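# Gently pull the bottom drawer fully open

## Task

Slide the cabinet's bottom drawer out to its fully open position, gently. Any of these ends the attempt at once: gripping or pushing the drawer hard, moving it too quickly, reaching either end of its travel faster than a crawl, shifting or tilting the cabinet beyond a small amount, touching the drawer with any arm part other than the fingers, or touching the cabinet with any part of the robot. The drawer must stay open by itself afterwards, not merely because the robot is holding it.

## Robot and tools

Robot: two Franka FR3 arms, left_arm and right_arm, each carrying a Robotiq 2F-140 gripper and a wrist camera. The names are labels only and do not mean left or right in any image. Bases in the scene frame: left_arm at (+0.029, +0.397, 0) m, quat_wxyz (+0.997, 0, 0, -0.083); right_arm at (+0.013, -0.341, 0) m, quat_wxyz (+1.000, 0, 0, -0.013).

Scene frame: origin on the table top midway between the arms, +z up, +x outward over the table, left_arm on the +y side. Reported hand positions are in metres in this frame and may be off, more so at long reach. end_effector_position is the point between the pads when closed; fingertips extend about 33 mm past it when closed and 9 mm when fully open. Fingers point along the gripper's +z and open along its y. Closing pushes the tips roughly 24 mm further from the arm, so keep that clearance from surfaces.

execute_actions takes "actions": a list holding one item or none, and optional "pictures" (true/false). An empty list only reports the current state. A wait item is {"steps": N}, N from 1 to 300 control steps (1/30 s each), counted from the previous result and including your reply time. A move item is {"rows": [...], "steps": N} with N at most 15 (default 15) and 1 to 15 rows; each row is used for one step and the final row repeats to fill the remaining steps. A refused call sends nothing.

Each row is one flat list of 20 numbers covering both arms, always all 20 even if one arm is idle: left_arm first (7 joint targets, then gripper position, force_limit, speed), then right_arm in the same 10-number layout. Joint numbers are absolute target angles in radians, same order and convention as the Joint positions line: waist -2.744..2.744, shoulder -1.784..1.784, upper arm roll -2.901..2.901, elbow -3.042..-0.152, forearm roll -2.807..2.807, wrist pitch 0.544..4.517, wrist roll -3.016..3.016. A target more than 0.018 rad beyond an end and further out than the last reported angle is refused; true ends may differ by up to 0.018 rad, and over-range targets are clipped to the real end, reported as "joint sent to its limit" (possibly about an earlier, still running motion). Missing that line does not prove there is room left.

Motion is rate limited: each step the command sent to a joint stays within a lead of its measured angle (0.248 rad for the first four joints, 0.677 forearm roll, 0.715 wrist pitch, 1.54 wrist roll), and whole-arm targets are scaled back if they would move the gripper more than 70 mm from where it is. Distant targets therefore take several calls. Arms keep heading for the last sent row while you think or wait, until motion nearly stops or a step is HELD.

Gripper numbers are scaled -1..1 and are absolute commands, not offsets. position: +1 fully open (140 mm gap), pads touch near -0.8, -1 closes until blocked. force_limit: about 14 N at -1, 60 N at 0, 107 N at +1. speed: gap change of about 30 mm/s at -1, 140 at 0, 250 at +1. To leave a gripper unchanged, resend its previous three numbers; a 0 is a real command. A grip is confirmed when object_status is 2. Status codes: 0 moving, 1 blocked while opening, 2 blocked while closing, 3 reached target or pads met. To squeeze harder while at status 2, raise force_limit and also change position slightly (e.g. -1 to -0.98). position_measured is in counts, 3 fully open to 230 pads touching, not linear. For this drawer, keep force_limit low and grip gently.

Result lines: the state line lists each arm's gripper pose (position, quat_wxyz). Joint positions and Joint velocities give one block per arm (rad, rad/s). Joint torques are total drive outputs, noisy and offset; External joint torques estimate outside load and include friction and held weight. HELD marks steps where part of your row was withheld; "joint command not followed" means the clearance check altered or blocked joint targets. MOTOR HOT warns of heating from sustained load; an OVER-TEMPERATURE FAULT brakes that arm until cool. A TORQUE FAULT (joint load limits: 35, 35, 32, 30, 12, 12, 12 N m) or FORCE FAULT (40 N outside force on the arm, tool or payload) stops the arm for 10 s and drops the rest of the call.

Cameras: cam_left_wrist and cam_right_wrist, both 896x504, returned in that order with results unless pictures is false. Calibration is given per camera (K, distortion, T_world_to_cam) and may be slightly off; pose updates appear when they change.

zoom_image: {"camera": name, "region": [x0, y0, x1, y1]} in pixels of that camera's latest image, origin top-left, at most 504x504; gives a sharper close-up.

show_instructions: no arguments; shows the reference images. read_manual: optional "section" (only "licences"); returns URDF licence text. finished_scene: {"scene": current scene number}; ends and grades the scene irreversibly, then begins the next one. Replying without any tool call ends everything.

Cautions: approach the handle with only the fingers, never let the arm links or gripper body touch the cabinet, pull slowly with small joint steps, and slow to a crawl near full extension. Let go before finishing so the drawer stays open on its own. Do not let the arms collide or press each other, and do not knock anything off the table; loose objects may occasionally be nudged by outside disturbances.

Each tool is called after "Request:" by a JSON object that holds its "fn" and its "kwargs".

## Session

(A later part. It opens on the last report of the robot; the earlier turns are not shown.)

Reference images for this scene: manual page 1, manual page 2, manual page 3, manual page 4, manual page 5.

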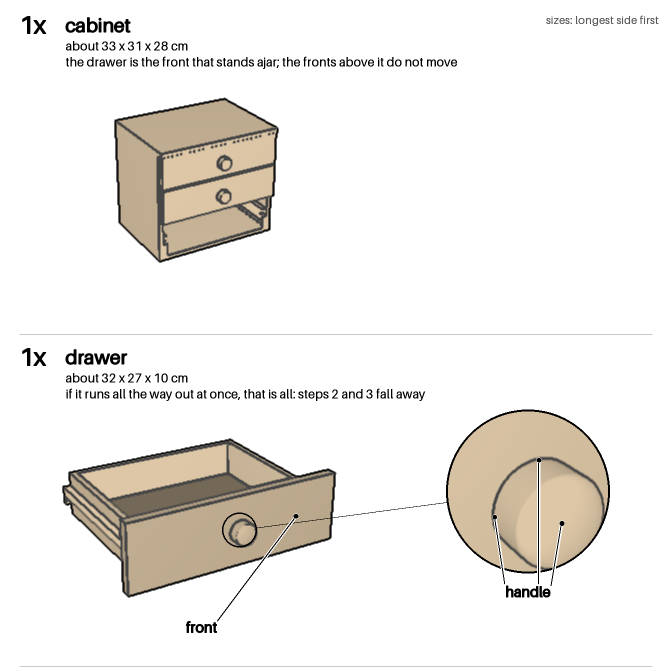

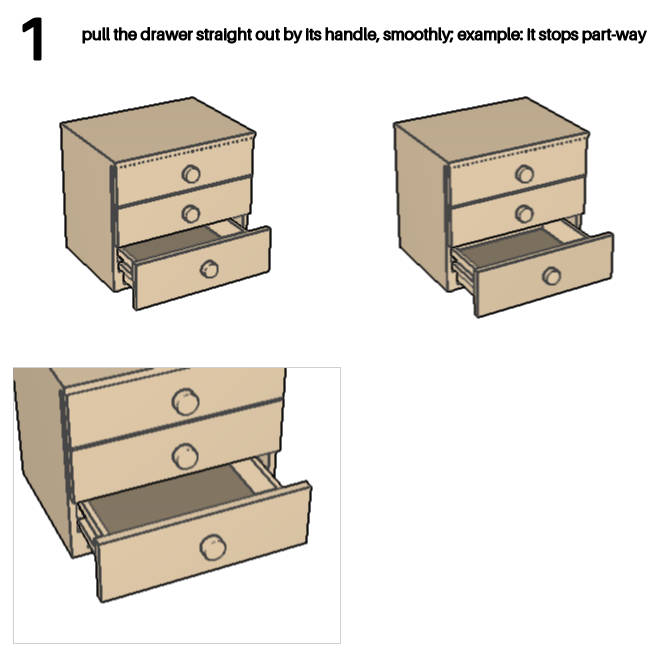

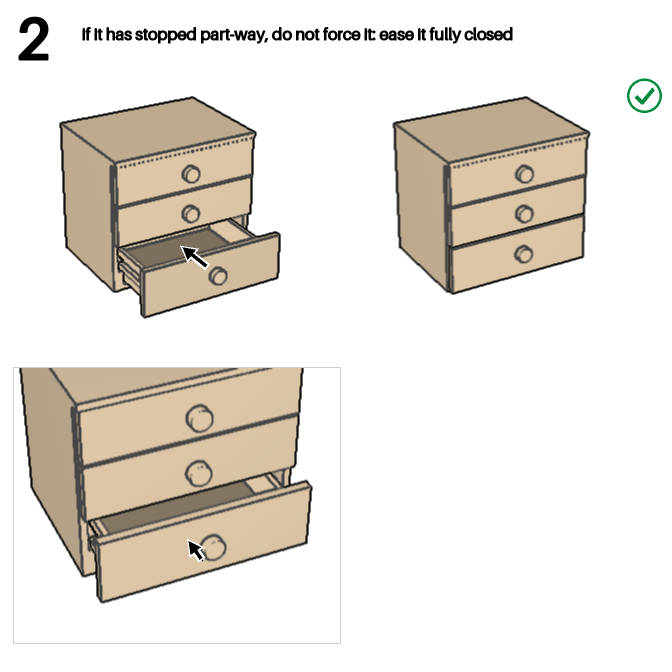

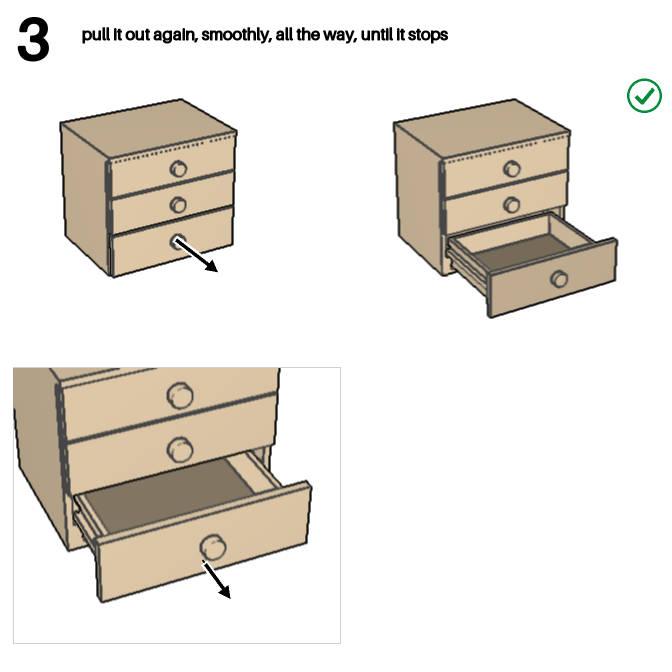

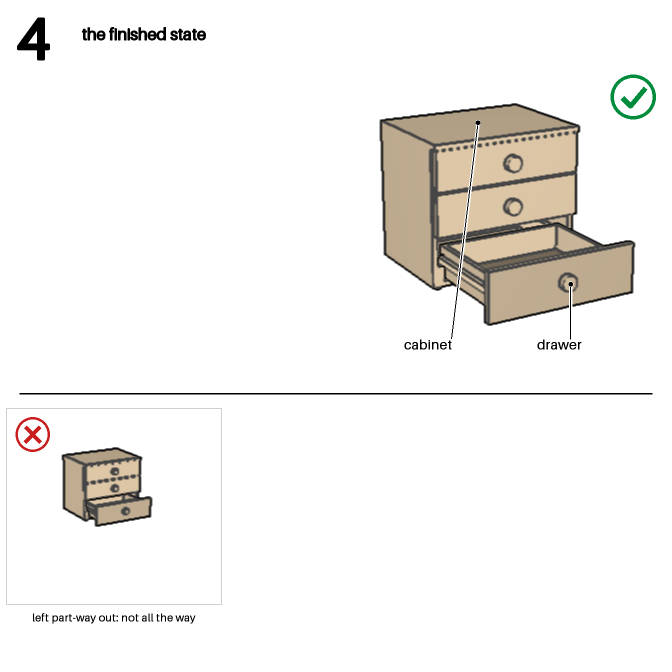

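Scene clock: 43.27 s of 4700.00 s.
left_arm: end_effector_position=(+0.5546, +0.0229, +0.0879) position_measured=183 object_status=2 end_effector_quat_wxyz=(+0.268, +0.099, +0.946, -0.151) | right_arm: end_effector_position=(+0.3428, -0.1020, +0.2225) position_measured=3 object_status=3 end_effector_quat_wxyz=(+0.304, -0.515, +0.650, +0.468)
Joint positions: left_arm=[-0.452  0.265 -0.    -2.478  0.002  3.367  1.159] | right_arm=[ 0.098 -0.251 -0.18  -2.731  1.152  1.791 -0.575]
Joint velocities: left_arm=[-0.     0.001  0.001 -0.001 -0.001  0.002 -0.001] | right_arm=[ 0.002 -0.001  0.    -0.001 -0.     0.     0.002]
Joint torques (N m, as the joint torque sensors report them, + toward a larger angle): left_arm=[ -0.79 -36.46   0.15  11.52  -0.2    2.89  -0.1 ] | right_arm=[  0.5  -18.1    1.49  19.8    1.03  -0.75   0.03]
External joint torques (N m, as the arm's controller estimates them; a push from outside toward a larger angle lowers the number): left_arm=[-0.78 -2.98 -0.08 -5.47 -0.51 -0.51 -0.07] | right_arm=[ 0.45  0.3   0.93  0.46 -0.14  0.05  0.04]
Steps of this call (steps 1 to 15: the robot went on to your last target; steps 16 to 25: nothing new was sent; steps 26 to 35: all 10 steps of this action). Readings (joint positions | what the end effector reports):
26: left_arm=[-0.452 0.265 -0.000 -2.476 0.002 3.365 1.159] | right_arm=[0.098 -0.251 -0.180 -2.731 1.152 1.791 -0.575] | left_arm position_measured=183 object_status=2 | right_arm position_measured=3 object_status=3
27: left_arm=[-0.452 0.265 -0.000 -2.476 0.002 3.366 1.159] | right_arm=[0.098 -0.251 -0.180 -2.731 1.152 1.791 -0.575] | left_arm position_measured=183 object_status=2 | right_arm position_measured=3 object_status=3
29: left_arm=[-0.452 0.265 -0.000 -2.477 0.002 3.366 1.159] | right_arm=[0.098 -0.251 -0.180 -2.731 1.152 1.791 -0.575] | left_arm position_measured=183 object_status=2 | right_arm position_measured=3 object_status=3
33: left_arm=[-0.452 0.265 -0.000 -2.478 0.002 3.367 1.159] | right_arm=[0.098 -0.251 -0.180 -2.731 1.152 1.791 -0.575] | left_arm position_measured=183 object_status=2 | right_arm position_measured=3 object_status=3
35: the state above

Request:
{"fn": "execute_actions", "kwargs": {"actions": [{"rows":[[-0.4525,0.261,0,-2.482,0,3.3635,1.157,-1,-1,-1,0.098,-0.251,-0.18,-2.731,1.152,1.791,-0.575,1,-1,0],[-0.4512,0.2645,0,-2.478,0,3.3635,1.16,-1,-1,-1,0.098,-0.251,-0.18,-2.731,1.152,1.791,-0.575,1,-1,0],[-0.4503,0.2665,0,-2.4753,0,3.3635,1.163,-1,-1,-1,0.098,-0.251,-0.18,-2.731,1.152,1.791,-0.575,1,-1,0],[-0.4498,0.2686,0,-2.4726,0,3.3635,1.166,-1,-1,-1,0.098,-0.251,-0.18,-2.731,1.152,1.791,-0.575,1,-1,0],[-0.4493,0.2706,0,-2.4699,0,3.3635,1.168,-1,-1,-1,0.098,-0.251,-0.18,-2.731,1.152,1.791,-0.575,1,-1,0],[-0.4485,0.2737,0,-2.4658,0,3.3635,1.1684,-1,-1,-1,0.098,-0.251,-0.18,-2.731,1.152,1.791,-0.575,1,-1,0],[-0.4478,0.2768,0,-2.4617,0,3.3635,1.169,-1,-1,-1,0.098,-0.251,-0.18,-2.731,1.152,1.791,-0.575,1,-1,0],[-0.447,0.2799,0,-2.4576,0,3.3635,1.1696,-1,-1,-1,0.098,-0.251,-0.18,-2.731,1.152,1.791,-0.575,1,-1,0],[-0.4463,0.2829,0,-2.4535,0,3.3635,1.1702,-1,-1,-1,0.098,-0.251,-0.18,-2.731,1.152,1.791,-0.575,1,-1,0],[-0.4455,0.286,0,-2.4494,0,3.3635,1.1708,-1,-1,-1,0.098,-0.251,-0.18,-2.731,1.152,1.791,-0.575,1,-1,0],[-0.4448,0.2891,0,-2.4452,0,3.3635,1.1714,-1,-1,-1,0.098,-0.251,-0.18,-2.731,1.152,1.791,-0.575,1,-1,0],[-0.4441,0.2922,0,-2.4411,0,3.3635,1.172,-1,-1,-1,0.098,-0.251,-0.18,-2.731,1.152,1.791,-0.575,1,-1,0],[-0.4433,0.2952,0,-2.4369,0,3.3635,1.1725,-1,-1,-1,0.098,-0.251,-0.18,-2.731,1.152,1.791,-0.575,1,-1,0],[-0.4426,0.2983,0,-2.4328,0,3.3635,1.1731,-1,-1,-1,0.098,-0.251,-0.18,-2.731,1.152,1.791,-0.575,1,-1,0],[-0.4419,0.3014,0,-2.4286,0,3.3635,1.1737,-1,-1,-1,0.098,-0.251,-0.18,-2.731,1.152,1.791,-0.575,1,-1,0]],"steps":15}], "pictures": false}}

Request:
{"fn": "execute_actions", "kwargs": {"actions": [{"rows":[[-0.4411,0.3044,0,-2.4245,0,3.3633,1.1743,-1,-1,-1,0.098,-0.251,-0.18,-2.731,1.152,1.791,-0.575,1,-1,0],[-0.4404,0.3075,0,-2.4203,0,3.3631,1.1748,-1,-1,-1,0.098,-0.251,-0.18,-2.731,1.152,1.791,-0.575,1,-1,0],[-0.4397,0.3105,0,-2.4161,0,3.3629,1.1754,-1,-1,-1,0.098,-0.251,-0.18,-2.731,1.152,1.791,-0.575,1,-1,0],[-0.439,0.3136,0,-2.4119,0,3.3627,1.176,-1,-1,-1,0.098,-0.251,-0.18,-2.731,1.152,1.791,-0.575,1,-1,0],[-0.4383,0.3167,0,-2.4077,0,3.3625,1.1765,-1,-1,-1,0.098,-0.251,-0.18,-2.731,1.152,1.791,-0.575,1,-1,0],[-0.4376,0.3197,0,-2.4035,0,3.3623,1.1771,-1,-1,-1,0.098,-0.251,-0.18,-2.731,1.152,1.791,-0.575,1,-1,0],[-0.4369,0.3228,0,-2.3993,0,3.3621,1.1777,-1,-1,-1,0.098,-0.251,-0.18,-2.731,1.152,1.791,-0.575,1,-1,0],[-0.4362,0.3258,0,-2.395,0,3.3619,1.1782,-1,-1,-1,0.098,-0.251,-0.18,-2.731,1.152,1.791,-0.575,1,-1,0],[-0.4355,0.3289,0,-2.3908,0,3.3617,1.1788,-1,-1,-1,0.098,-0.251,-0.18,-2.731,1.152,1.791,-0.575,1,-1,0],[-0.4348,0.3319,0,-2.3866,0,3.3615,1.1793,-1,-1,-1,0.098,-0.251,-0.18,-2.731,1.152,1.791,-0.575,1,-1,0],[-0.4341,0.335,0,-2.3823,0,3.3613,1.1799,-1,-1,-1,0.098,-0.251,-0.18,-2.731,1.152,1.791,-0.575,1,-1,0],[-0.4334,0.338,0,-2.3781,0,3.3611,1.1805,-1,-1,-1,0.098,-0.251,-0.18,-2.731,1.152,1.791,-0.575,1,-1,0],[-0.4327,0.3411,0,-2.3738,0,3.3609,1.181,-1,-1,-1,0.098,-0.251,-0.18,-2.731,1.152,1.791,-0.575,1,-1,0],[-0.432,0.3441,0,-2.3695,0,3.3606,1.1816,-1,-1,-1,0.098,-0.251,-0.18,-2.731,1.152,1.791,-0.575,1,-1,0],[-0.4314,0.3472,0,-2.3652,0,3.3604,1.1821,-1,-1,-1,0.098,-0.251,-0.18,-2.731,1.152,1.791,-0.575,1,-1,0]],"steps":15}], "pictures": false}}

Request:
{"fn": "execute_actions", "kwargs": {"actions": [{"rows":[[-0.4307,0.3502,0,-2.3609,0,3.3601,1.1827,-1,-1,-1,0.098,-0.251,-0.18,-2.731,1.152,1.791,-0.575,1,-1,0],[-0.43,0.3533,0,-2.3566,0,3.3598,1.1832,-1,-1,-1,0.098,-0.251,-0.18,-2.731,1.152,1.791,-0.575,1,-1,0],[-0.4293,0.3563,0,-2.3523,0,3.3595,1.1837,-1,-1,-1,0.098,-0.251,-0.18,-2.731,1.152,1.791,-0.575,1,-1,0],[-0.4287,0.3594,0,-2.348,0,3.3592,1.1843,-1,-1,-1,0.098,-0.251,-0.18,-2.731,1.152,1.791,-0.575,1,-1,0],[-0.428,0.3624,0,-2.3437,0,3.3589,1.1848,-1,-1,-1,0.098,-0.251,-0.18,-2.731,1.152,1.791,-0.575,1,-1,0],[-0.4273,0.3655,0,-2.3394,0,3.3586,1.1853,-1,-1,-1,0.098,-0.251,-0.18,-2.731,1.152,1.791,-0.575,1,-1,0],[-0.4267,0.3685,0,-2.335,0,3.3583,1.1858,-1,-1,-1,0.098,-0.251,-0.18,-2.731,1.152,1.791,-0.575,1,-1,0],[-0.426,0.3715,0,-2.3307,0,3.358,1.1864,-1,-1,-1,0.098,-0.251,-0.18,-2.731,1.152,1.791,-0.575,1,-1,0],[-0.4254,0.3746,0,-2.3263,0,3.3577,1.1869,-1,-1,-1,0.098,-0.251,-0.18,-2.731,1.152,1.791,-0.575,1,-1,0],[-0.4247,0.3776,0,-2.322,0,3.3573,1.1874,-1,-1,-1,0.098,-0.251,-0.18,-2.731,1.152,1.791,-0.575,1,-1,0],[-0.4241,0.3806,0,-2.3176,0,3.357,1.1879,-1,-1,-1,0.098,-0.251,-0.18,-2.731,1.152,1.791,-0.575,1,-1,0],[-0.4234,0.3837,0,-2.3132,0,3.3566,1.1885,-1,-1,-1,0.098,-0.251,-0.18,-2.731,1.152,1.791,-0.575,1,-1,0],[-0.4228,0.3867,0,-2.3088,0,3.3563,1.189,-1,-1,-1,0.098,-0.251,-0.18,-2.731,1.152,1.791,-0.575,1,-1,0],[-0.4222,0.3897,0,-2.3044,0,3.3559,1.1895,-1,-1,-1,0.098,-0.251,-0.18,-2.731,1.152,1.791,-0.575,1,-1,0],[-0.4217,0.3918,0,-2.3015,0,3.3556,1.1899,-1,-1,-1,0.098,-0.251,-0.18,-2.731,1.152,1.791,-0.575,1,-1,0]],"steps":15}], "pictures": false}}

Request:
{"fn": "execute_actions", "kwargs": {"actions": [{"steps":6}]}}

Request:
{"fn": "zoom_image", "kwargs": {"camera": "cam_right_wrist", "region": [0, 60, 320, 400]}}

Scene clock: 53.60 s of 4700.00 s.
left_arm: end_effector_position=(+0.5669, +0.0195, +0.0876) position_measured=183 object_status=2 end_effector_quat_wxyz=(+0.271, +0.098, +0.945, -0.152) | right_arm: end_effector_position=(+0.3428, -0.1020, +0.2225) position_measured=3 object_status=3 end_effector_quat_wxyz=(+0.304, -0.515, +0.650, +0.468)
Joint positions: left_arm=[-0.446  0.291 -0.001 -2.441  0.002  3.364  1.163] | right_arm=[ 0.098 -0.251 -0.18  -2.731  1.152  1.791 -0.575]
Joint velocities: left_arm=[ 0.025  0.091 -0.001  0.122 -0.002 -0.     0.015] | right_arm=[ 0.001 -0.001 -0.    -0.    -0.     0.    -0.   ]
Joint torques (N m, as the joint torque sensors report them, + toward a larger angle): left_arm=[  2.06 -32.01   0.06  19.3   -0.19   3.32   0.36] | right_arm=[  0.33 -18.29   1.08  20.17   1.04  -0.77   0.04]
External joint torques (N m, as the arm's controller estimates them; a push from outside toward a larger angle lowers the number): left_arm=[ 2.21  2.79 -0.18  2.74 -0.51 -0.04  0.39] | right_arm=[ 0.32  0.13  0.57  0.81 -0.13  0.02  0.05]
Steps of this call (steps 1 to 15: the robot went on to your last target; steps 16 to 90: nothing new was sent; then 6.83 s passed at rest; steps 91 to 105: all 15 steps of this action). Readings (joint positions | what the end effector reports):
91: left_arm=[-0.452 0.265 -0.000 -2.478 0.002 3.368 1.158] | right_arm=[0.098 -0.251 -0.180 -2.731 1.152 1.791 -0.575] | left_arm position_measured=183 object_status=2 | right_arm position_measured=3 object_status=3
92: left_arm=[-0.452 0.265 -0.000 -2.477 0.002 3.368 1.158] | right_arm=[0.098 -0.251 -0.180 -2.731 1.152 1.791 -0.575] | left_arm position_measured=183 object_status=2 | right_arm position_measured=3 object_status=3
94: left_arm=[-0.452 0.266 -0.001 -2.476 0.002 3.367 1.159] | right_arm=[0.098 -0.251 -0.180 -2.731 1.152 1.791 -0.575] | left_arm position_measured=183 object_status=2 | right_arm position_measured=3 object_status=3
98: left_arm=[-0.451 0.271 -0.001 -2.468 0.002 3.365 1.160] | right_arm=[0.098 -0.251 -0.180 -2.731 1.152 1.791 -0.575] | left_arm position_measured=183 object_status=2 | right_arm position_measured=3 object_status=3
105: the state above

Scene clock: 54.10 s of 4700.00 s.
left_arm: end_effector_position=(+0.5887, +0.0141, +0.0873) position_measured=183 object_status=2 end_effector_quat_wxyz=(+0.279, +0.096, +0.943, -0.152) | right_arm: end_effector_position=(+0.3428, -0.1020, +0.2225) position_measured=3 object_status=3 end_effector_quat_wxyz=(+0.304, -0.515, +0.650, +0.468)
Joint positions: left_arm=[-0.434  0.337 -0.    -2.378  0.002  3.362  1.171] | right_arm=[ 0.098 -0.251 -0.18  -2.731  1.152  1.791 -0.575]
Joint velocities: left_arm=[ 0.021  0.092  0.003  0.128 -0.001 -0.005  0.017] | right_arm=[-0.    -0.     0.001  0.001  0.     0.001 -0.002]
Joint torques (N m, as the joint torque sensors report them, + toward a larger angle): left_arm=[  0.13 -33.65  -0.22  19.6   -0.13   3.29   0.31] | right_arm=[  0.4  -18.19   1.09  19.77   1.04  -0.74   0.02]
External joint torques (N m, as the arm's controller estimates them; a push from outside toward a larger angle lowers the number): left_arm=[ 0.08  2.94 -0.57  2.66 -0.45 -0.1   0.34] | right_arm=[ 0.39  0.22  0.57  0.36 -0.13  0.04  0.03]
Steps of this call (steps 1 to 15: all 15 steps of this action). Readings (joint positions | what the end effector reports):
1: left_arm=[-0.445 0.294 -0.001 -2.437 0.002 3.364 1.163] | right_arm=[0.098 -0.251 -0.180 -2.731 1.152 1.791 -0.575] | left_arm position_measured=183 object_status=2 | right_arm position_measured=3 object_status=3
2: left_arm=[-0.444 0.297 -0.001 -2.433 0.002 3.364 1.164] | right_arm=[0.098 -0.251 -0.180 -2.731 1.152 1.791 -0.575] | left_arm position_measured=183 object_status=2 | right_arm position_measured=3 object_status=3
4: left_arm=[-0.442 0.303 -0.001 -2.425 0.002 3.364 1.165] | right_arm=[0.098 -0.251 -0.180 -2.731 1.152 1.791 -0.575] | left_arm position_measured=183 object_status=2 | right_arm position_measured=3 object_status=3
8: left_arm=[-0.439 0.315 -0.001 -2.408 0.002 3.363 1.167] | right_arm=[0.098 -0.251 -0.180 -2.731 1.152 1.791 -0.575] | left_arm position_measured=183 object_status=2 | right_arm position_measured=3 object_status=3
15: the state above

Scene clock: 54.60 s of 4700.00 s.
left_arm: end_effector_position=(+0.6105, +0.0089, +0.0870) position_measured=183 object_status=2 end_effector_quat_wxyz=(+0.286, +0.094, +0.941, -0.153) | right_arm: end_effector_position=(+0.3428, -0.1020, +0.2225) position_measured=3 object_status=3 end_effector_quat_wxyz=(+0.304, -0.515, +0.650, +0.468)
Joint positions: left_arm=[-0.423  0.382  0.    -2.314  0.002  3.357  1.179] | right_arm=[ 0.098 -0.251 -0.18  -2.731  1.152  1.791 -0.575]
Joint velocities: left_arm=[ 0.017  0.08   0.001  0.116 -0.    -0.009  0.013] | right_arm=[-0.     0.001  0.002  0.001 -0.    -0.     0.002]
Joint torques (N m, as the joint torque sensors report them, + toward a larger angle): left_arm=[  0.58 -35.06  -0.97  20.21  -0.07   3.4    0.42] | right_arm=[  0.32 -18.22   1.17  19.74   1.06  -0.77   0.04]
External joint torques (N m, as the arm's controller estimates them; a push from outside toward a larger angle lowers the number): left_arm=[ 0.73  3.3  -1.19  2.92 -0.42  0.    0.45] | right_arm=[ 0.29  0.21  0.63  0.35 -0.11  0.01  0.05]
Steps of this call (steps 1 to 15: all 15 steps of this action). Readings (joint positions | what the end effector reports):
1: left_arm=[-0.433 0.340 -0.000 -2.374 0.002 3.361 1.171] | right_arm=[0.098 -0.251 -0.180 -2.731 1.152 1.791 -0.575] | left_arm position_measured=183 object_status=2 | right_arm position_measured=3 object_status=3
2: left_arm=[-0.432 0.343 -0.000 -2.370 0.002 3.361 1.172] | right_arm=[0.098 -0.251 -0.180 -2.731 1.152 1.791 -0.575] | left_arm position_measured=183 object_status=2 | right_arm position_measured=3 object_status=3
4: left_arm=[-0.431 0.349 -0.000 -2.361 0.002 3.361 1.173] | right_arm=[0.098 -0.251 -0.180 -2.731 1.152 1.791 -0.575] | left_arm position_measured=183 object_status=2 | right_arm position_measured=3 object_status=3
8: left_arm=[-0.428 0.361 -0.000 -2.344 0.002 3.360 1.175] | right_arm=[0.098 -0.251 -0.180 -2.731 1.152 1.791 -0.575] | left_arm position_measured=183 object_status=2 | right_arm position_measured=3 object_status=3
15: the state above

Scene clock: 54.80 s of 4700.00 s.
left_arm: end_effector_position=(+0.6132, +0.0083, +0.0870) position_measured=183 object_status=2 end_effector_quat_wxyz=(+0.287, +0.094, +0.941, -0.153) | right_arm: end_effector_position=(+0.3428, -0.1020, +0.2225) position_measured=3 object_status=3 end_effector_quat_wxyz=(+0.304, -0.515, +0.650, +0.468)
Joint positions: left_arm=[-0.422  0.388  0.    -2.306  0.002  3.356  1.181] | right_arm=[ 0.098 -0.251 -0.18  -2.731  1.152  1.791 -0.575]
Joint velocities: left_arm=[ 0.002  0.005 -0.001  0.008 -0.    -0.002  0.005] | right_arm=[-0.001 -0.    -0.001  0.001  0.001 -0.     0.001]
Joint torques (N m, as the joint torque sensors report them, + toward a larger angle): left_arm=[  0.25 -35.34  -0.35  21.05   0.01   3.33   0.36] | right_arm=[  0.77 -18.3    1.31  19.82   1.05  -0.75   0.02]
External joint torques (N m, as the arm's controller estimates them; a push from outside toward a larger angle lowers the number): left_arm=[ 0.24  2.73 -0.7   3.25 -0.33 -0.09  0.39] | right_arm=[ 0.77  0.21  0.81  0.34 -0.13  0.03  0.03]
Steps of this call (steps 1 to 6: the robot went on to your last target). Readings (joint positions | what the end effector reports):
1: left_arm=[-0.423 0.385 0.000 -2.311 0.002 3.357 1.179] | right_arm=[0.098 -0.251 -0.180 -2.731 1.152 1.791 -0.575] | left_arm position_measured=183 object_status=2 | right_arm position_measured=3 object_status=3
2: left_arm=[-0.422 0.386 0.000 -2.309 0.002 3.357 1.180] | right_arm=[0.098 -0.251 -0.180 -2.731 1.152 1.791 -0.575] | left_arm position_measured=183 object_status=2 | right_arm position_measured=3 object_status=3
4: left_arm=[-0.422 0.387 0.000 -2.307 0.002 3.357 1.180] | right_arm=[0.098 -0.251 -0.180 -2.731 1.152 1.791 -0.575] | left_arm position_measured=183 object_status=2 | right_arm position_measured=3 object_status=3
6: the state above
camera_calibration (this result's frames):
cam_left_wrist: T_world_to_cam=[[0.468263, 0.878013, -0.0991124, -0.28085], [0.501461, -0.171719, 0.847968, -0.369835], [0.727507, -0.446773, -0.520699, -0.202103], [0, 0, 0, 1]] pos_world=[0.464001, 0.0927881, 0.180537]
cam_right_wrist: T_world_to_cam=[[-0.929688, 0.0934332, 0.3563, 0.257048], [0.360829, 0.0365796, 0.931914, -0.308049], [0.0740384, 0.994953, -0.0677211, 0.286311], [0, 0, 0, 1]] pos_world=[0.328929, -0.297614, 0.214879]

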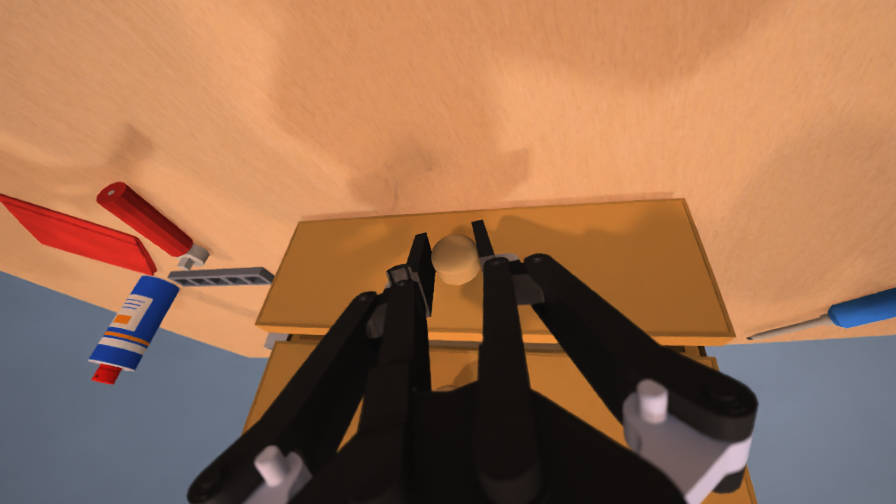

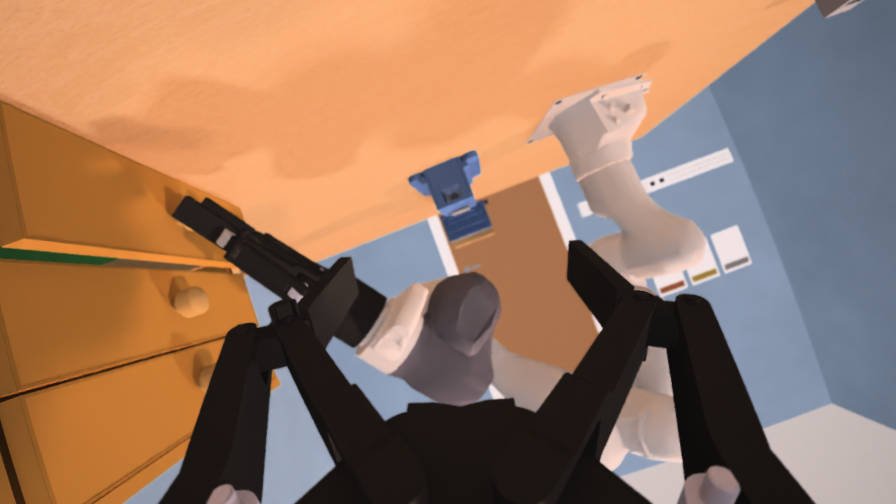

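Region (0, 60, 320, 400) of cam_right_wrist's 896x504 image, scaled by 1.482, with more detail than that image has; it fills the left 474 columns of this view, and the rest is white.

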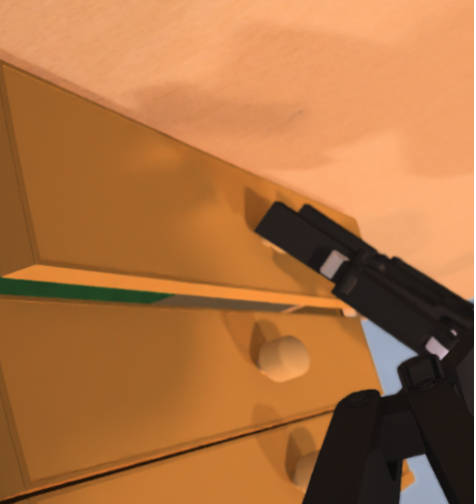

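Request:
{"fn": "execute_actions", "kwargs": {"actions": [{"rows":[[-0.4207,0.3938,0,-2.2985,0,3.3553,1.1907,-1,-1,-1,0.098,-0.251,-0.18,-2.731,1.152,1.791,-0.575,1,-1,0],[-0.4197,0.3958,0,-2.2956,0,3.355,1.1915,-1,-1,-1,0.098,-0.251,-0.18,-2.731,1.152,1.791,-0.575,1,-1,0],[-0.4188,0.3979,0,-2.2926,0,3.3547,1.1923,-1,-1,-1,0.098,-0.251,-0.18,-2.731,1.152,1.791,-0.575,1,-1,0],[-0.4183,0.3999,0,-2.2897,0,3.3544,1.193,-1,-1,-1,0.098,-0.251,-0.18,-2.731,1.152,1.791,-0.575,1,-1,0],[-0.4178,0.4019,0,-2.2867,0,3.3541,1.1934,-1,-1,-1,0.098,-0.251,-0.18,-2.731,1.152,1.791,-0.575,1,-1,0],[-0.4174,0.4039,0,-2.2837,0,3.3538,1.1938,-1,-1,-1,0.098,-0.251,-0.18,-2.731,1.152,1.791,-0.575,1,-1,0],[-0.4169,0.4059,0,-2.2808,0,3.3535,1.1942,-1,-1,-1,0.098,-0.251,-0.18,-2.731,1.152,1.791,-0.575,1,-1,0],[-0.4164,0.408,0,-2.2778,0,3.3532,1.1945,-1,-1,-1,0.098,-0.251,-0.18,-2.731,1.152,1.791,-0.575,1,-1,0],[-0.416,0.41,0,-2.2749,0,3.3529,1.1949,-1,-1,-1,0.098,-0.251,-0.18,-2.731,1.152,1.791,-0.575,1,-1,0],[-0.4156,0.4116,0,-2.2725,0,3.3527,1.1952,-1,-1,-1,0.098,-0.251,-0.18,-2.731,1.152,1.791,-0.575,1,-1,0],[-0.4153,0.413,0,-2.2704,0,3.3525,1.1955,-1,-1,-1,0.098,-0.251,-0.18,-2.731,1.152,1.791,-0.575,1,-1,0],[-0.415,0.414,0,-2.2689,0,3.3523,1.1957,-1,-1,-1,0.098,-0.251,-0.18,-2.731,1.152,1.791,-0.575,1,-1,0],[-0.4148,0.4148,0,-2.2677,0,3.3522,1.1958,-1,-1,-1,0.098,-0.251,-0.18,-2.731,1.152,1.791,-0.575,1,-1,0],[-0.4146,0.4156,0,-2.2665,0,3.3521,1.196,-1,-1,-1,0.098,-0.251,-0.18,-2.731,1.152,1.791,-0.575,1,-1,0],[-0.4144,0.4164,0,-2.2653,0,3.3519,1.1961,-1,-1,-1,0.098,-0.251,-0.18,-2.731,1.152,1.791,-0.575,1,-1,0]],"steps":15}], "pictures": false}}

Request:
{"fn": "execute_actions", "kwargs": {"actions": [{"rows":[[-0.4143,0.417,0,-2.2644,0,3.3518,1.1962,-1,-1,-1,0.098,-0.251,-0.18,-2.731,1.152,1.791,-0.575,1,-1,0],[-0.4141,0.4176,0,-2.2635,0,3.3517,1.1963,-1,-1,-1,0.098,-0.251,-0.18,-2.731,1.152,1.791,-0.575,1,-1,0],[-0.414,0.4182,0,-2.2626,0,3.3516,1.1964,-1,-1,-1,0.098,-0.251,-0.18,-2.731,1.152,1.791,-0.575,1,-1,0],[-0.4139,0.4188,0,-2.2617,0,3.3515,1.1965,-1,-1,-1,0.098,-0.251,-0.18,-2.731,1.152,1.791,-0.575,1,-1,0],[-0.4137,0.4194,0,-2.2608,0,3.3514,1.1966,-1,-1,-1,0.098,-0.251,-0.18,-2.731,1.152,1.791,-0.575,1,-1,0],[-0.4136,0.42,0,-2.2599,0,3.3513,1.1967,-1,-1,-1,0.098,-0.251,-0.18,-2.731,1.152,1.791,-0.575,1,-1,0],[-0.4134,0.4206,0,-2.259,0,3.3512,1.1968,-1,-1,-1,0.098,-0.251,-0.18,-2.731,1.152,1.791,-0.575,1,-1,0],[-0.4133,0.4212,0,-2.2581,0,3.3511,1.1969,-1,-1,-1,0.098,-0.251,-0.18,-2.731,1.152,1.791,-0.575,1,-1,0],[-0.4132,0.4218,0,-2.2572,0,3.351,1.197,-1,-1,-1,0.098,-0.251,-0.18,-2.731,1.152,1.791,-0.575,1,-1,0],[-0.413,0.4224,0,-2.2563,0,3.3509,1.1971,-1,-1,-1,0.098,-0.251,-0.18,-2.731,1.152,1.791,-0.575,1,-1,0],[-0.4129,0.423,0,-2.2554,0,3.3508,1.1972,-1,-1,-1,0.098,-0.251,-0.18,-2.731,1.152,1.791,-0.575,1,-1,0],[-0.4127,0.4236,0,-2.2545,0,3.3507,1.1973,-1,-1,-1,0.098,-0.251,-0.18,-2.731,1.152,1.791,-0.575,1,-1,0],[-0.4126,0.4242,0,-2.2536,0,3.3506,1.1974,-1,-1,-1,0.098,-0.251,-0.18,-2.731,1.152,1.791,-0.575,1,-1,0],[-0.4125,0.4248,0,-2.2527,0,3.3505,1.1975,-1,-1,-1,0.098,-0.251,-0.18,-2.731,1.152,1.791,-0.575,1,-1,0],[-0.4123,0.4254,0,-2.2518,0,3.3504,1.1976,-1,-1,-1,0.098,-0.251,-0.18,-2.731,1.152,1.791,-0.575,1,-1,0]],"steps":15}]}}

Request:
{"fn": "zoom_image", "kwargs": {"camera": "cam_right_wrist", "region": [0, 160, 320, 360]}}

Scene clock: 60.47 s of 4700.00 s.
left_arm: end_effector_position=(+0.6243, +0.0057, +0.0868) position_measured=183 object_status=2 end_effector_quat_wxyz=(+0.291, +0.094, +0.940, -0.153) | right_arm: end_effector_position=(+0.3428, -0.1020, +0.2225) position_measured=3 object_status=3 end_effector_quat_wxyz=(+0.304, -0.515, +0.650, +0.468)
Joint positions: left_arm=[-0.416  0.411  0.    -2.272  0.002  3.353  1.186] | right_arm=[ 0.098 -0.251 -0.18  -2.731  1.152  1.791 -0.575]
Joint velocities: left_arm=[ 0.006  0.03   0.     0.043 -0.    -0.005  0.008] | right_arm=[-0.     0.001  0.001  0.002 -0.     0.    -0.001]
Joint torques (N m, as the joint torque sensors report them, + toward a larger angle): left_arm=[  0.9  -35.68  -0.48  20.77   0.     3.35   0.51] | right_arm=[  0.54 -18.21   1.07  20.03   1.05  -0.76   0.03]
External joint torques (N m, as the arm's controller estimates them; a push from outside toward a larger angle lowers the number): left_arm=[ 0.97  3.31 -0.8   2.97 -0.35 -0.06  0.54] | right_arm=[ 0.51  0.2   0.53  0.64 -0.12  0.03  0.04]
Steps of this call (steps 1 to 15: the robot went on to your last target; steps 16 to 90: nothing new was sent; then 2.17 s passed at rest; steps 91 to 105: all 15 steps of this action). Readings (joint positions | what the end effector reports):
91: left_arm=[-0.422 0.389 0.000 -2.305 0.002 3.356 1.182] | right_arm=[0.098 -0.251 -0.180 -2.731 1.152 1.791 -0.575] | left_arm position_measured=183 object_status=2 | right_arm position_measured=3 object_status=3
92: left_arm=[-0.421 0.390 0.000 -2.303 0.002 3.356 1.182] | right_arm=[0.098 -0.251 -0.180 -2.731 1.152 1.791 -0.575] | left_arm position_measured=183 object_status=2 | right_arm position_measured=3 object_status=3
94: left_arm=[-0.421 0.393 0.000 -2.299 0.002 3.355 1.183] | right_arm=[0.098 -0.251 -0.180 -2.731 1.152 1.791 -0.575] | left_arm position_measured=183 object_status=2 | right_arm position_measured=3 object_status=3
98: left_arm=[-0.419 0.400 0.000 -2.288 0.002 3.354 1.184] | right_arm=[0.098 -0.251 -0.180 -2.731 1.152 1.791 -0.575] | left_arm position_measured=183 object_status=2 | right_arm position_measured=3 object_status=3
105: the state above

Scene clock: 60.97 s of 4700.00 s.
left_arm: end_effector_position=(+0.6290, +0.0046, +0.0868) position_measured=183 object_status=2 end_effector_quat_wxyz=(+0.293, +0.093, +0.939, -0.153) | right_arm: end_effector_position=(+0.3428, -0.1020, +0.2225) position_measured=3 object_status=3 end_effector_quat_wxyz=(+0.304, -0.515, +0.650, +0.468)
Joint positions: left_arm=[-0.414  0.421  0.    -2.257  0.002  3.351  1.188] | right_arm=[ 0.098 -0.251 -0.18  -2.731  1.152  1.791 -0.575]
Joint velocities: left_arm=[ 0.004  0.018 -0.001  0.025 -0.    -0.004  0.004] | right_arm=[-0.002 -0.001  0.    -0.    -0.001 -0.     0.001]
Joint torques (N m, as the joint torque sensors report them, + toward a larger angle): left_arm=[  1.64 -37.29  -0.32  21.     0.     3.39   0.44] | right_arm=[  0.4  -18.65   1.37  19.73   1.06  -0.76   0.07]
External joint torques (N m, as the arm's controller estimates them; a push from outside toward a larger angle lowers the number): left_arm=[ 1.7   2.09 -0.65  3.01 -0.37 -0.02  0.47] | right_arm=[ 0.46 -0.16  0.92  0.33 -0.12  0.02  0.08]
Steps of this call (steps 1 to 15: all 15 steps of this action). Readings (joint positions | what the end effector reports):
1: left_arm=[-0.416 0.412 0.000 -2.271 0.002 3.353 1.186] | right_arm=[0.098 -0.251 -0.180 -2.731 1.152 1.791 -0.575] | left_arm position_measured=183 object_status=2 | right_arm position_measured=3 object_status=3
2: left_arm=[-0.416 0.413 0.000 -2.270 0.002 3.353 1.186] | right_arm=[0.098 -0.251 -0.180 -2.731 1.152 1.791 -0.575] | left_arm position_measured=183 object_status=2 | right_arm position_measured=3 object_status=3
4: left_arm=[-0.416 0.414 0.000 -2.268 0.002 3.352 1.187] | right_arm=[0.098 -0.251 -0.180 -2.731 1.152 1.791 -0.575] | left_arm position_measured=183 object_status=2 | right_arm position_measured=3 object_status=3
8: left_arm=[-0.415 0.417 0.000 -2.264 0.002 3.352 1.187] | right_arm=[0.098 -0.251 -0.180 -2.731 1.152 1.791 -0.575] | left_arm position_measured=183 object_status=2 | right_arm position_measured=3 object_status=3
15: the state above
camera_calibration (this result's frames):
cam_left_wrist: T_world_to_cam=[[0.467468, 0.878835, -0.0955123, -0.28481], [0.492588, -0.169242, 0.853647, -0.37313], [0.734051, -0.446101, -0.512019, -0.220194], [0, 0, 0, 1]] pos_world=[0.478573, 0.0889233, 0.178575]
cam_right_wrist: T_world_to_cam=[[-0.929688, 0.0934332, 0.3563, 0.257047], [0.360829, 0.0365795, 0.931914, -0.308049], [0.0740385, 0.994953, -0.067721, 0.286311], [0, 0, 0, 1]] pos_world=[0.328929, -0.297614, 0.214879]

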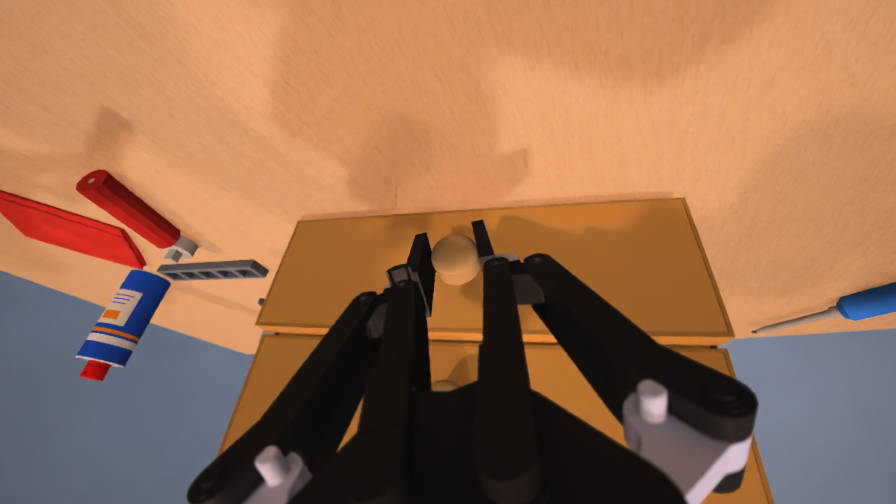

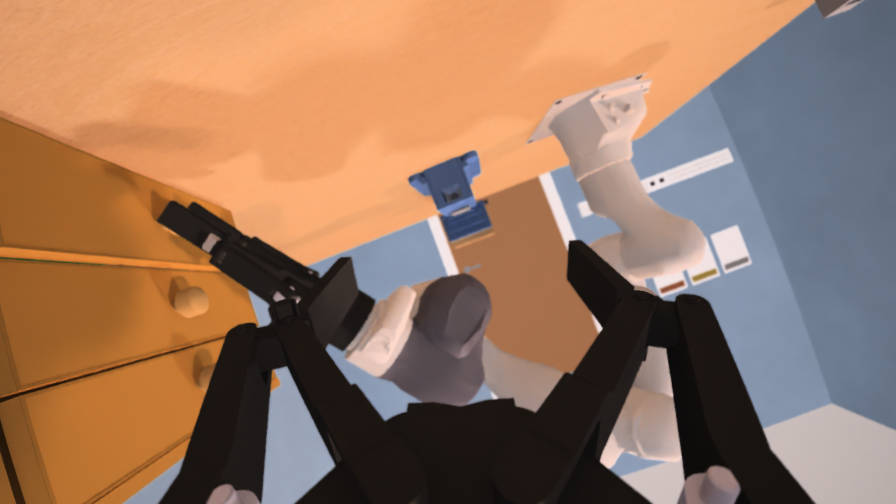

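Region (0, 160, 320, 360) of cam_right_wrist's 896x504 image, scaled by 1.575, with more detail than that image has; it fills the top 315 rows of this view, and the rest is white.

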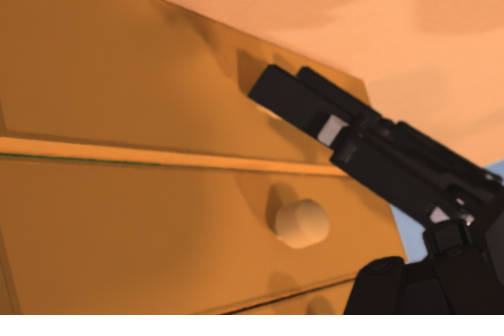

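Request:
{"fn": "execute_actions", "kwargs": {"actions": [{"rows":[[-0.4121,0.4262,0,-2.2506,0,3.3503,1.1977,-1,-1,-1,0.098,-0.251,-0.18,-2.731,1.152,1.791,-0.575,1,-1,0],[-0.412,0.427,0,-2.2494,0,3.3501,1.1979,-1,-1,-1,0.098,-0.251,-0.18,-2.731,1.152,1.791,-0.575,1,-1,0],[-0.4118,0.4278,0,-2.2482,0,3.35,1.198,-1,-1,-1,0.098,-0.251,-0.18,-2.731,1.152,1.791,-0.575,1,-1,0],[-0.4116,0.4286,0,-2.247,0,3.3498,1.1982,-1,-1,-1,0.098,-0.251,-0.18,-2.731,1.152,1.791,-0.575,1,-1,0],[-0.4114,0.4294,0,-2.2458,0,3.3497,1.1983,-1,-1,-1,0.098,-0.251,-0.18,-2.731,1.152,1.791,-0.575,1,-1,0],[-0.4112,0.4302,0,-2.2446,0,3.3495,1.1985,-1,-1,-1,0.098,-0.251,-0.18,-2.731,1.152,1.791,-0.575,1,-1,0],[-0.4111,0.431,0,-2.2434,0,3.3494,1.1986,-1,-1,-1,0.098,-0.251,-0.18,-2.731,1.152,1.791,-0.575,1,-1,0],[-0.4109,0.4318,0,-2.2422,0,3.3492,1.1988,-1,-1,-1,0.098,-0.251,-0.18,-2.731,1.152,1.791,-0.575,1,-1,0],[-0.4107,0.4326,0,-2.241,0,3.3491,1.1989,-1,-1,-1,0.098,-0.251,-0.18,-2.731,1.152,1.791,-0.575,1,-1,0],[-0.4105,0.4334,0,-2.2398,0,3.3489,1.1991,-1,-1,-1,0.098,-0.251,-0.18,-2.731,1.152,1.791,-0.575,1,-1,0],[-0.4104,0.4342,0,-2.2386,0,3.3488,1.1992,-1,-1,-1,0.098,-0.251,-0.18,-2.731,1.152,1.791,-0.575,1,-1,0],[-0.4102,0.435,0,-2.2374,0,3.3486,1.1994,-1,-1,-1,0.098,-0.251,-0.18,-2.731,1.152,1.791,-0.575,1,-1,0],[-0.41,0.4358,0,-2.2362,0,3.3485,1.1995,-1,-1,-1,0.098,-0.251,-0.18,-2.731,1.152,1.791,-0.575,1,-1,0],[-0.4098,0.4366,0,-2.235,0,3.3483,1.1997,-1,-1,-1,0.098,-0.251,-0.18,-2.731,1.152,1.791,-0.575,1,-1,0],[-0.4096,0.4374,0,-2.2338,0,3.3482,1.1998,-1,-1,-1,0.098,-0.251,-0.18,-2.731,1.152,1.791,-0.575,1,-1,0]],"steps":15}], "pictures": false}}

Request:
{"fn": "execute_actions", "kwargs": {"actions": [{"rows":[[-0.4095,0.438,0,-2.2329,0,3.3481,1.1999,-1,-1,-1,0.098,-0.251,-0.18,-2.731,1.152,1.791,-0.575,1,-1,0],[-0.4094,0.4386,0,-2.232,0,3.348,1.2,-1,-1,-1,0.098,-0.251,-0.18,-2.731,1.152,1.791,-0.575,1,-1,0],[-0.4092,0.4392,0,-2.2311,0,3.3479,1.2001,-1,-1,-1,0.098,-0.251,-0.18,-2.731,1.152,1.791,-0.575,1,-1,0],[-0.4091,0.4398,0,-2.2302,0,3.3478,1.2002,-1,-1,-1,0.098,-0.251,-0.18,-2.731,1.152,1.791,-0.575,1,-1,0],[-0.409,0.4404,0,-2.2293,0,3.3477,1.2003,-1,-1,-1,0.098,-0.251,-0.18,-2.731,1.152,1.791,-0.575,1,-1,0],[-0.4088,0.441,0,-2.2284,0,3.3476,1.2004,-1,-1,-1,0.098,-0.251,-0.18,-2.731,1.152,1.791,-0.575,1,-1,0],[-0.4087,0.4416,0,-2.2275,0,3.3475,1.2005,-1,-1,-1,0.098,-0.251,-0.18,-2.731,1.152,1.791,-0.575,1,-1,0]],"steps":11}]}}

Request:
{"fn": "zoom_image", "kwargs": {"camera": "cam_right_wrist", "region": [0, 160, 320, 400]}}

Scene clock: 65.03 s of 4700.00 s.
left_arm: end_effector_position=(+0.6345, +0.0032, +0.0867) position_measured=183 object_status=2 end_effector_quat_wxyz=(+0.295, +0.093, +0.939, -0.153) | right_arm: end_effector_position=(+0.3428, -0.1020, +0.2225) position_measured=3 object_status=3 end_effector_quat_wxyz=(+0.304, -0.515, +0.650, +0.468)
Joint positions: left_arm=[-0.411  0.432  0.    -2.24   0.002  3.349  1.19 ] | right_arm=[ 0.098 -0.251 -0.18  -2.731  1.152  1.791 -0.575]
Joint velocities: left_arm=[ 0.005  0.024 -0.001  0.036  0.    -0.005  0.003] | right_arm=[-0.001 -0.    -0.     0.001 -0.    -0.     0.001]
Joint torques (N m, as the joint torque sensors report them, + toward a larger angle): left_arm=[  0.87 -36.82  -0.19  20.72   0.01   3.5    0.37] | right_arm=[  0.36 -18.33   1.09  19.8    1.04  -0.74   0.03]
External joint torques (N m, as the arm's controller estimates them; a push from outside toward a larger angle lowers the number): left_arm=[ 0.98  2.83 -0.49  2.73 -0.36  0.1   0.4 ] | right_arm=[ 0.34  0.12  0.55  0.37 -0.13  0.05  0.04]
Steps of this call (steps 1 to 15: the robot went on to your last target; steps 16 to 90: nothing new was sent; then 0.57 s passed at rest; steps 91 to 105: all 15 steps of this action). Readings (joint positions | what the end effector reports):
91: left_arm=[-0.414 0.422 0.000 -2.255 0.002 3.350 1.189] | right_arm=[0.098 -0.251 -0.180 -2.731 1.152 1.791 -0.575] | left_arm position_measured=183 object_status=2 | right_arm position_measured=3 object_status=3
92: left_arm=[-0.414 0.423 0.000 -2.255 0.002 3.350 1.189] | right_arm=[0.098 -0.251 -0.180 -2.731 1.152 1.791 -0.575] | left_arm position_measured=183 object_status=2 | right_arm position_measured=3 object_status=3
94: left_arm=[-0.413 0.424 0.000 -2.253 0.002 3.350 1.189] | right_arm=[0.098 -0.251 -0.180 -2.731 1.152 1.791 -0.575] | left_arm position_measured=183 object_status=2 | right_arm position_measured=3 object_status=3
98: left_arm=[-0.413 0.427 0.000 -2.248 0.002 3.350 1.189] | right_arm=[0.098 -0.251 -0.180 -2.731 1.152 1.791 -0.575] | left_arm position_measured=183 object_status=2 | right_arm position_measured=3 object_status=3
105: the state above

Scene clock: 65.40 s of 4700.00 s.
left_arm: end_effector_position=(+0.6374, +0.0026, +0.0867) position_measured=183 object_status=2 end_effector_quat_wxyz=(+0.296, +0.093, +0.938, -0.153) | right_arm: end_effector_position=(+0.3428, -0.1020, +0.2225) position_measured=3 object_status=3 end_effector_quat_wxyz=(+0.304, -0.515, +0.650, +0.468)
Joint positions: left_arm=[-0.41   0.439  0.    -2.231  0.001  3.348  1.191] | right_arm=[ 0.098 -0.251 -0.18  -2.731  1.152  1.791 -0.575]
Joint velocities: left_arm=[-0.     0.002  0.     0.004 -0.001 -0.001  0.001] | right_arm=[ 0.001  0.001 -0.001 -0.001  0.001 -0.     0.002]
Joint torques (N m, as the joint torque sensors report them, + toward a larger angle): left_arm=[  0.54 -37.32  -0.48  20.43   0.03   3.4    0.54] | right_arm=[  0.53 -18.29   0.94  19.94   1.05  -0.76   0.02]
External joint torques (N m, as the arm's controller estimates them; a push from outside toward a larger angle lowers the number): left_arm=[ 0.74  2.68 -0.7   2.16 -0.35 -0.03  0.56] | right_arm=[ 0.53  0.06  0.44  0.59 -0.12  0.02  0.03]
Steps of this call (steps 1 to 11: all 11 steps of this action). Readings (joint positions | what the end effector reports):
1: left_arm=[-0.411 0.433 0.000 -2.239 0.002 3.349 1.190] | right_arm=[0.098 -0.251 -0.180 -2.731 1.152 1.791 -0.575] | left_arm position_measured=183 object_status=2 | right_arm position_measured=3 object_status=3
2: left_arm=[-0.411 0.434 0.000 -2.238 0.002 3.349 1.191] | right_arm=[0.098 -0.251 -0.180 -2.731 1.152 1.791 -0.575] | left_arm position_measured=183 object_status=2 | right_arm position_measured=3 object_status=3
4: left_arm=[-0.411 0.435 0.000 -2.236 0.001 3.348 1.191] | right_arm=[0.098 -0.251 -0.180 -2.731 1.152 1.791 -0.575] | left_arm position_measured=183 object_status=2 | right_arm position_measured=3 object_status=3
8: left_arm=[-0.410 0.438 0.000 -2.232 0.001 3.348 1.191] | right_arm=[0.098 -0.251 -0.180 -2.731 1.152 1.791 -0.575] | left_arm position_measured=183 object_status=2 | right_arm position_measured=3 object_status=3
11: the state above
camera_calibration (this result's frames):
cam_left_wrist: T_world_to_cam=[[0.466583, 0.879464, -0.0940405, -0.286574], [0.488033, -0.167317, 0.856638, -0.374896], [0.737648, -0.445587, -0.507274, -0.230008], [0, 0, 0, 1]] pos_world=[0.486337, 0.0868169, 0.177524]
cam_right_wrist: T_world_to_cam=[[-0.929688, 0.0934332, 0.3563, 0.257048], [0.360829, 0.0365796, 0.931914, -0.308049], [0.0740384, 0.994953, -0.067721, 0.286311], [0, 0, 0, 1]] pos_world=[0.328929, -0.297614, 0.214879]

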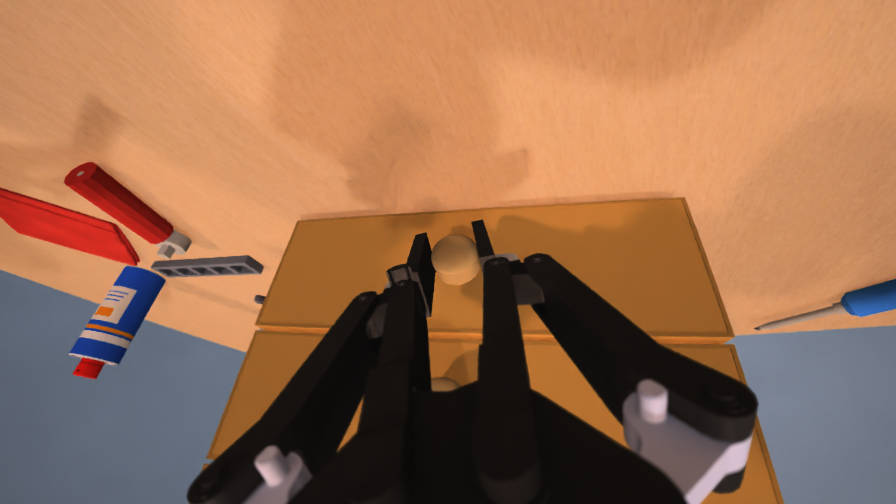

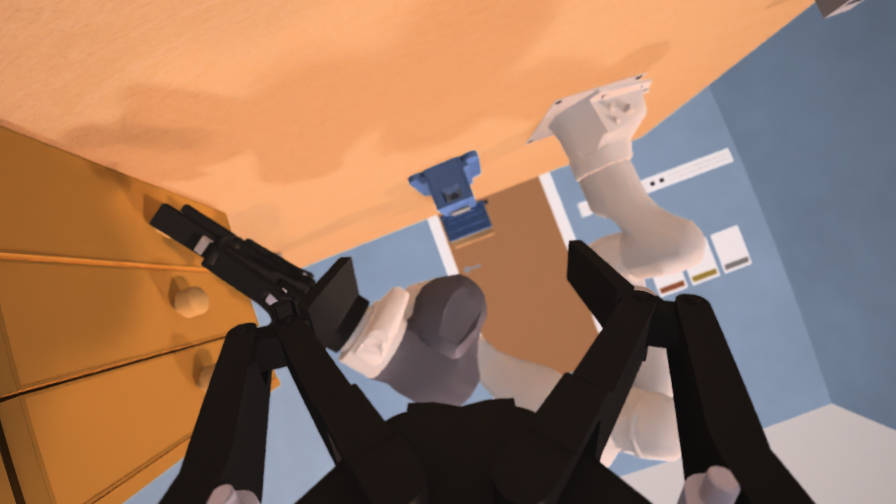

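Region (0, 160, 320, 400) of cam_right_wrist's 896x504 image, scaled by 1.575, with more detail than that image has; it fills the top 378 rows of this view, and the rest is white.

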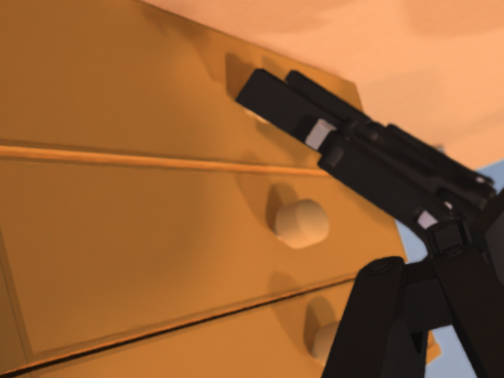

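3 mm more at 0.25 mm/step.

Request:
{"fn": "execute_actions", "kwargs": {"actions": [{"rows":[[-0.4086,0.4421,0,-2.2267,0,3.3474,1.2006,-1,-1,-1,0.098,-0.251,-0.18,-2.731,1.152,1.791,-0.575,1,-1,0],[-0.4085,0.4426,0,-2.226,0,3.3473,1.2007,-1,-1,-1,0.098,-0.251,-0.18,-2.731,1.152,1.791,-0.575,1,-1,0],[-0.4084,0.4431,0,-2.2252,0,3.3472,1.2008,-1,-1,-1,0.098,-0.251,-0.18,-2.731,1.152,1.791,-0.575,1,-1,0],[-0.4083,0.4436,0,-2.2245,0,3.3471,1.2009,-1,-1,-1,0.098,-0.251,-0.18,-2.731,1.152,1.791,-0.575,1,-1,0],[-0.4082,0.4441,0,-2.2237,0,3.347,1.201,-1,-1,-1,0.098,-0.251,-0.18,-2.731,1.152,1.791,-0.575,1,-1,0],[-0.4081,0.4446,0,-2.223,0,3.3469,1.2011,-1,-1,-1,0.098,-0.251,-0.18,-2.731,1.152,1.791,-0.575,1,-1,0],[-0.408,0.4451,0,-2.2222,0,3.3468,1.2012,-1,-1,-1,0.098,-0.251,-0.18,-2.731,1.152,1.791,-0.575,1,-1,0],[-0.4079,0.4456,0,-2.2215,0,3.3467,1.2013,-1,-1,-1,0.098,-0.251,-0.18,-2.731,1.152,1.791,-0.575,1,-1,0],[-0.4078,0.4461,0,-2.2207,0,3.3466,1.2014,-1,-1,-1,0.098,-0.251,-0.18,-2.731,1.152,1.791,-0.575,1,-1,0],[-0.4077,0.4466,0,-2.22,0,3.3465,1.2015,-1,-1,-1,0.098,-0.251,-0.18,-2.731,1.152,1.791,-0.575,1,-1,0],[-0.4076,0.4471,0,-2.2192,0,3.3464,1.2016,-1,-1,-1,0.098,-0.251,-0.18,-2.731,1.152,1.791,-0.575,1,-1,0],[-0.4075,0.4476,0,-2.2185,0,3.3463,1.2017,-1,-1,-1,0.098,-0.251,-0.18,-2.731,1.152,1.791,-0.575,1,-1,0]],"steps":15}], "pictures": false}}

Scene clock: 68.30 s of 4700.00 s.
left_arm: end_effector_position=(+0.6402, +0.0019, +0.0866) position_measured=183 object_status=2 end_effector_quat_wxyz=(+0.296, +0.093, +0.938, -0.153) | right_arm: end_effector_position=(+0.3428, -0.1020, +0.2225) position_measured=3 object_status=3 end_effector_quat_wxyz=(+0.304, -0.515, +0.650, +0.468)
Joint positions: left_arm=[-0.409  0.444  0.    -2.222  0.001  3.347  1.193] | right_arm=[ 0.098 -0.251 -0.18  -2.731  1.152  1.791 -0.575]
Joint velocities: left_arm=[-0.     0.005 -0.001  0.006 -0.    -0.001  0.   ] | right_arm=[-0.     0.001 -0.    -0.002  0.001 -0.    -0.   ]
Joint torques (N m, as the joint torque sensors report them, + toward a larger angle): left_arm=[  0.84 -37.43  -0.38  20.55   0.02   3.42   0.51] | right_arm=[  0.31 -18.38   1.22  20.07   1.05  -0.75   0.03]
External joint torques (N m, as the arm's controller estimates them; a push from outside toward a larger angle lowers the number): left_arm=[ 0.96  2.69 -0.67  2.27 -0.35 -0.01  0.53] | right_arm=[ 0.34  0.    0.74  0.74 -0.12  0.03  0.04]
Steps of this call (steps 1 to 15: the robot went on to your last target; steps 16 to 72: nothing new was sent; steps 73 to 87: all 15 steps of this action). Readings (joint positions | what the end effector reports):
73: left_arm=[-0.410 0.439 0.000 -2.231 0.001 3.348 1.192] | right_arm=[0.098 -0.251 -0.180 -2.731 1.152 1.791 -0.575] | left_arm position_measured=183 object_status=2 | right_arm position_measured=3 object_status=3
74: left_arm=[-0.410 0.439 0.000 -2.230 0.001 3.348 1.192] | right_arm=[0.098 -0.251 -0.180 -2.731 1.152 1.791 -0.575] | left_arm position_measured=183 object_status=2 | right_arm position_measured=3 object_status=3
76: left_arm=[-0.410 0.440 0.000 -2.229 0.001 3.348 1.192] | right_arm=[0.098 -0.251 -0.180 -2.731 1.152 1.791 -0.575] | left_arm position_measured=183 object_status=2 | right_arm position_measured=3 object_status=3
80: left_arm=[-0.409 0.442 0.000 -2.227 0.001 3.347 1.192] | right_arm=[0.098 -0.251 -0.180 -2.731 1.152 1.791 -0.575] | left_arm position_measured=183 object_status=2 | right_arm position_measured=3 object_status=3
87: the state above


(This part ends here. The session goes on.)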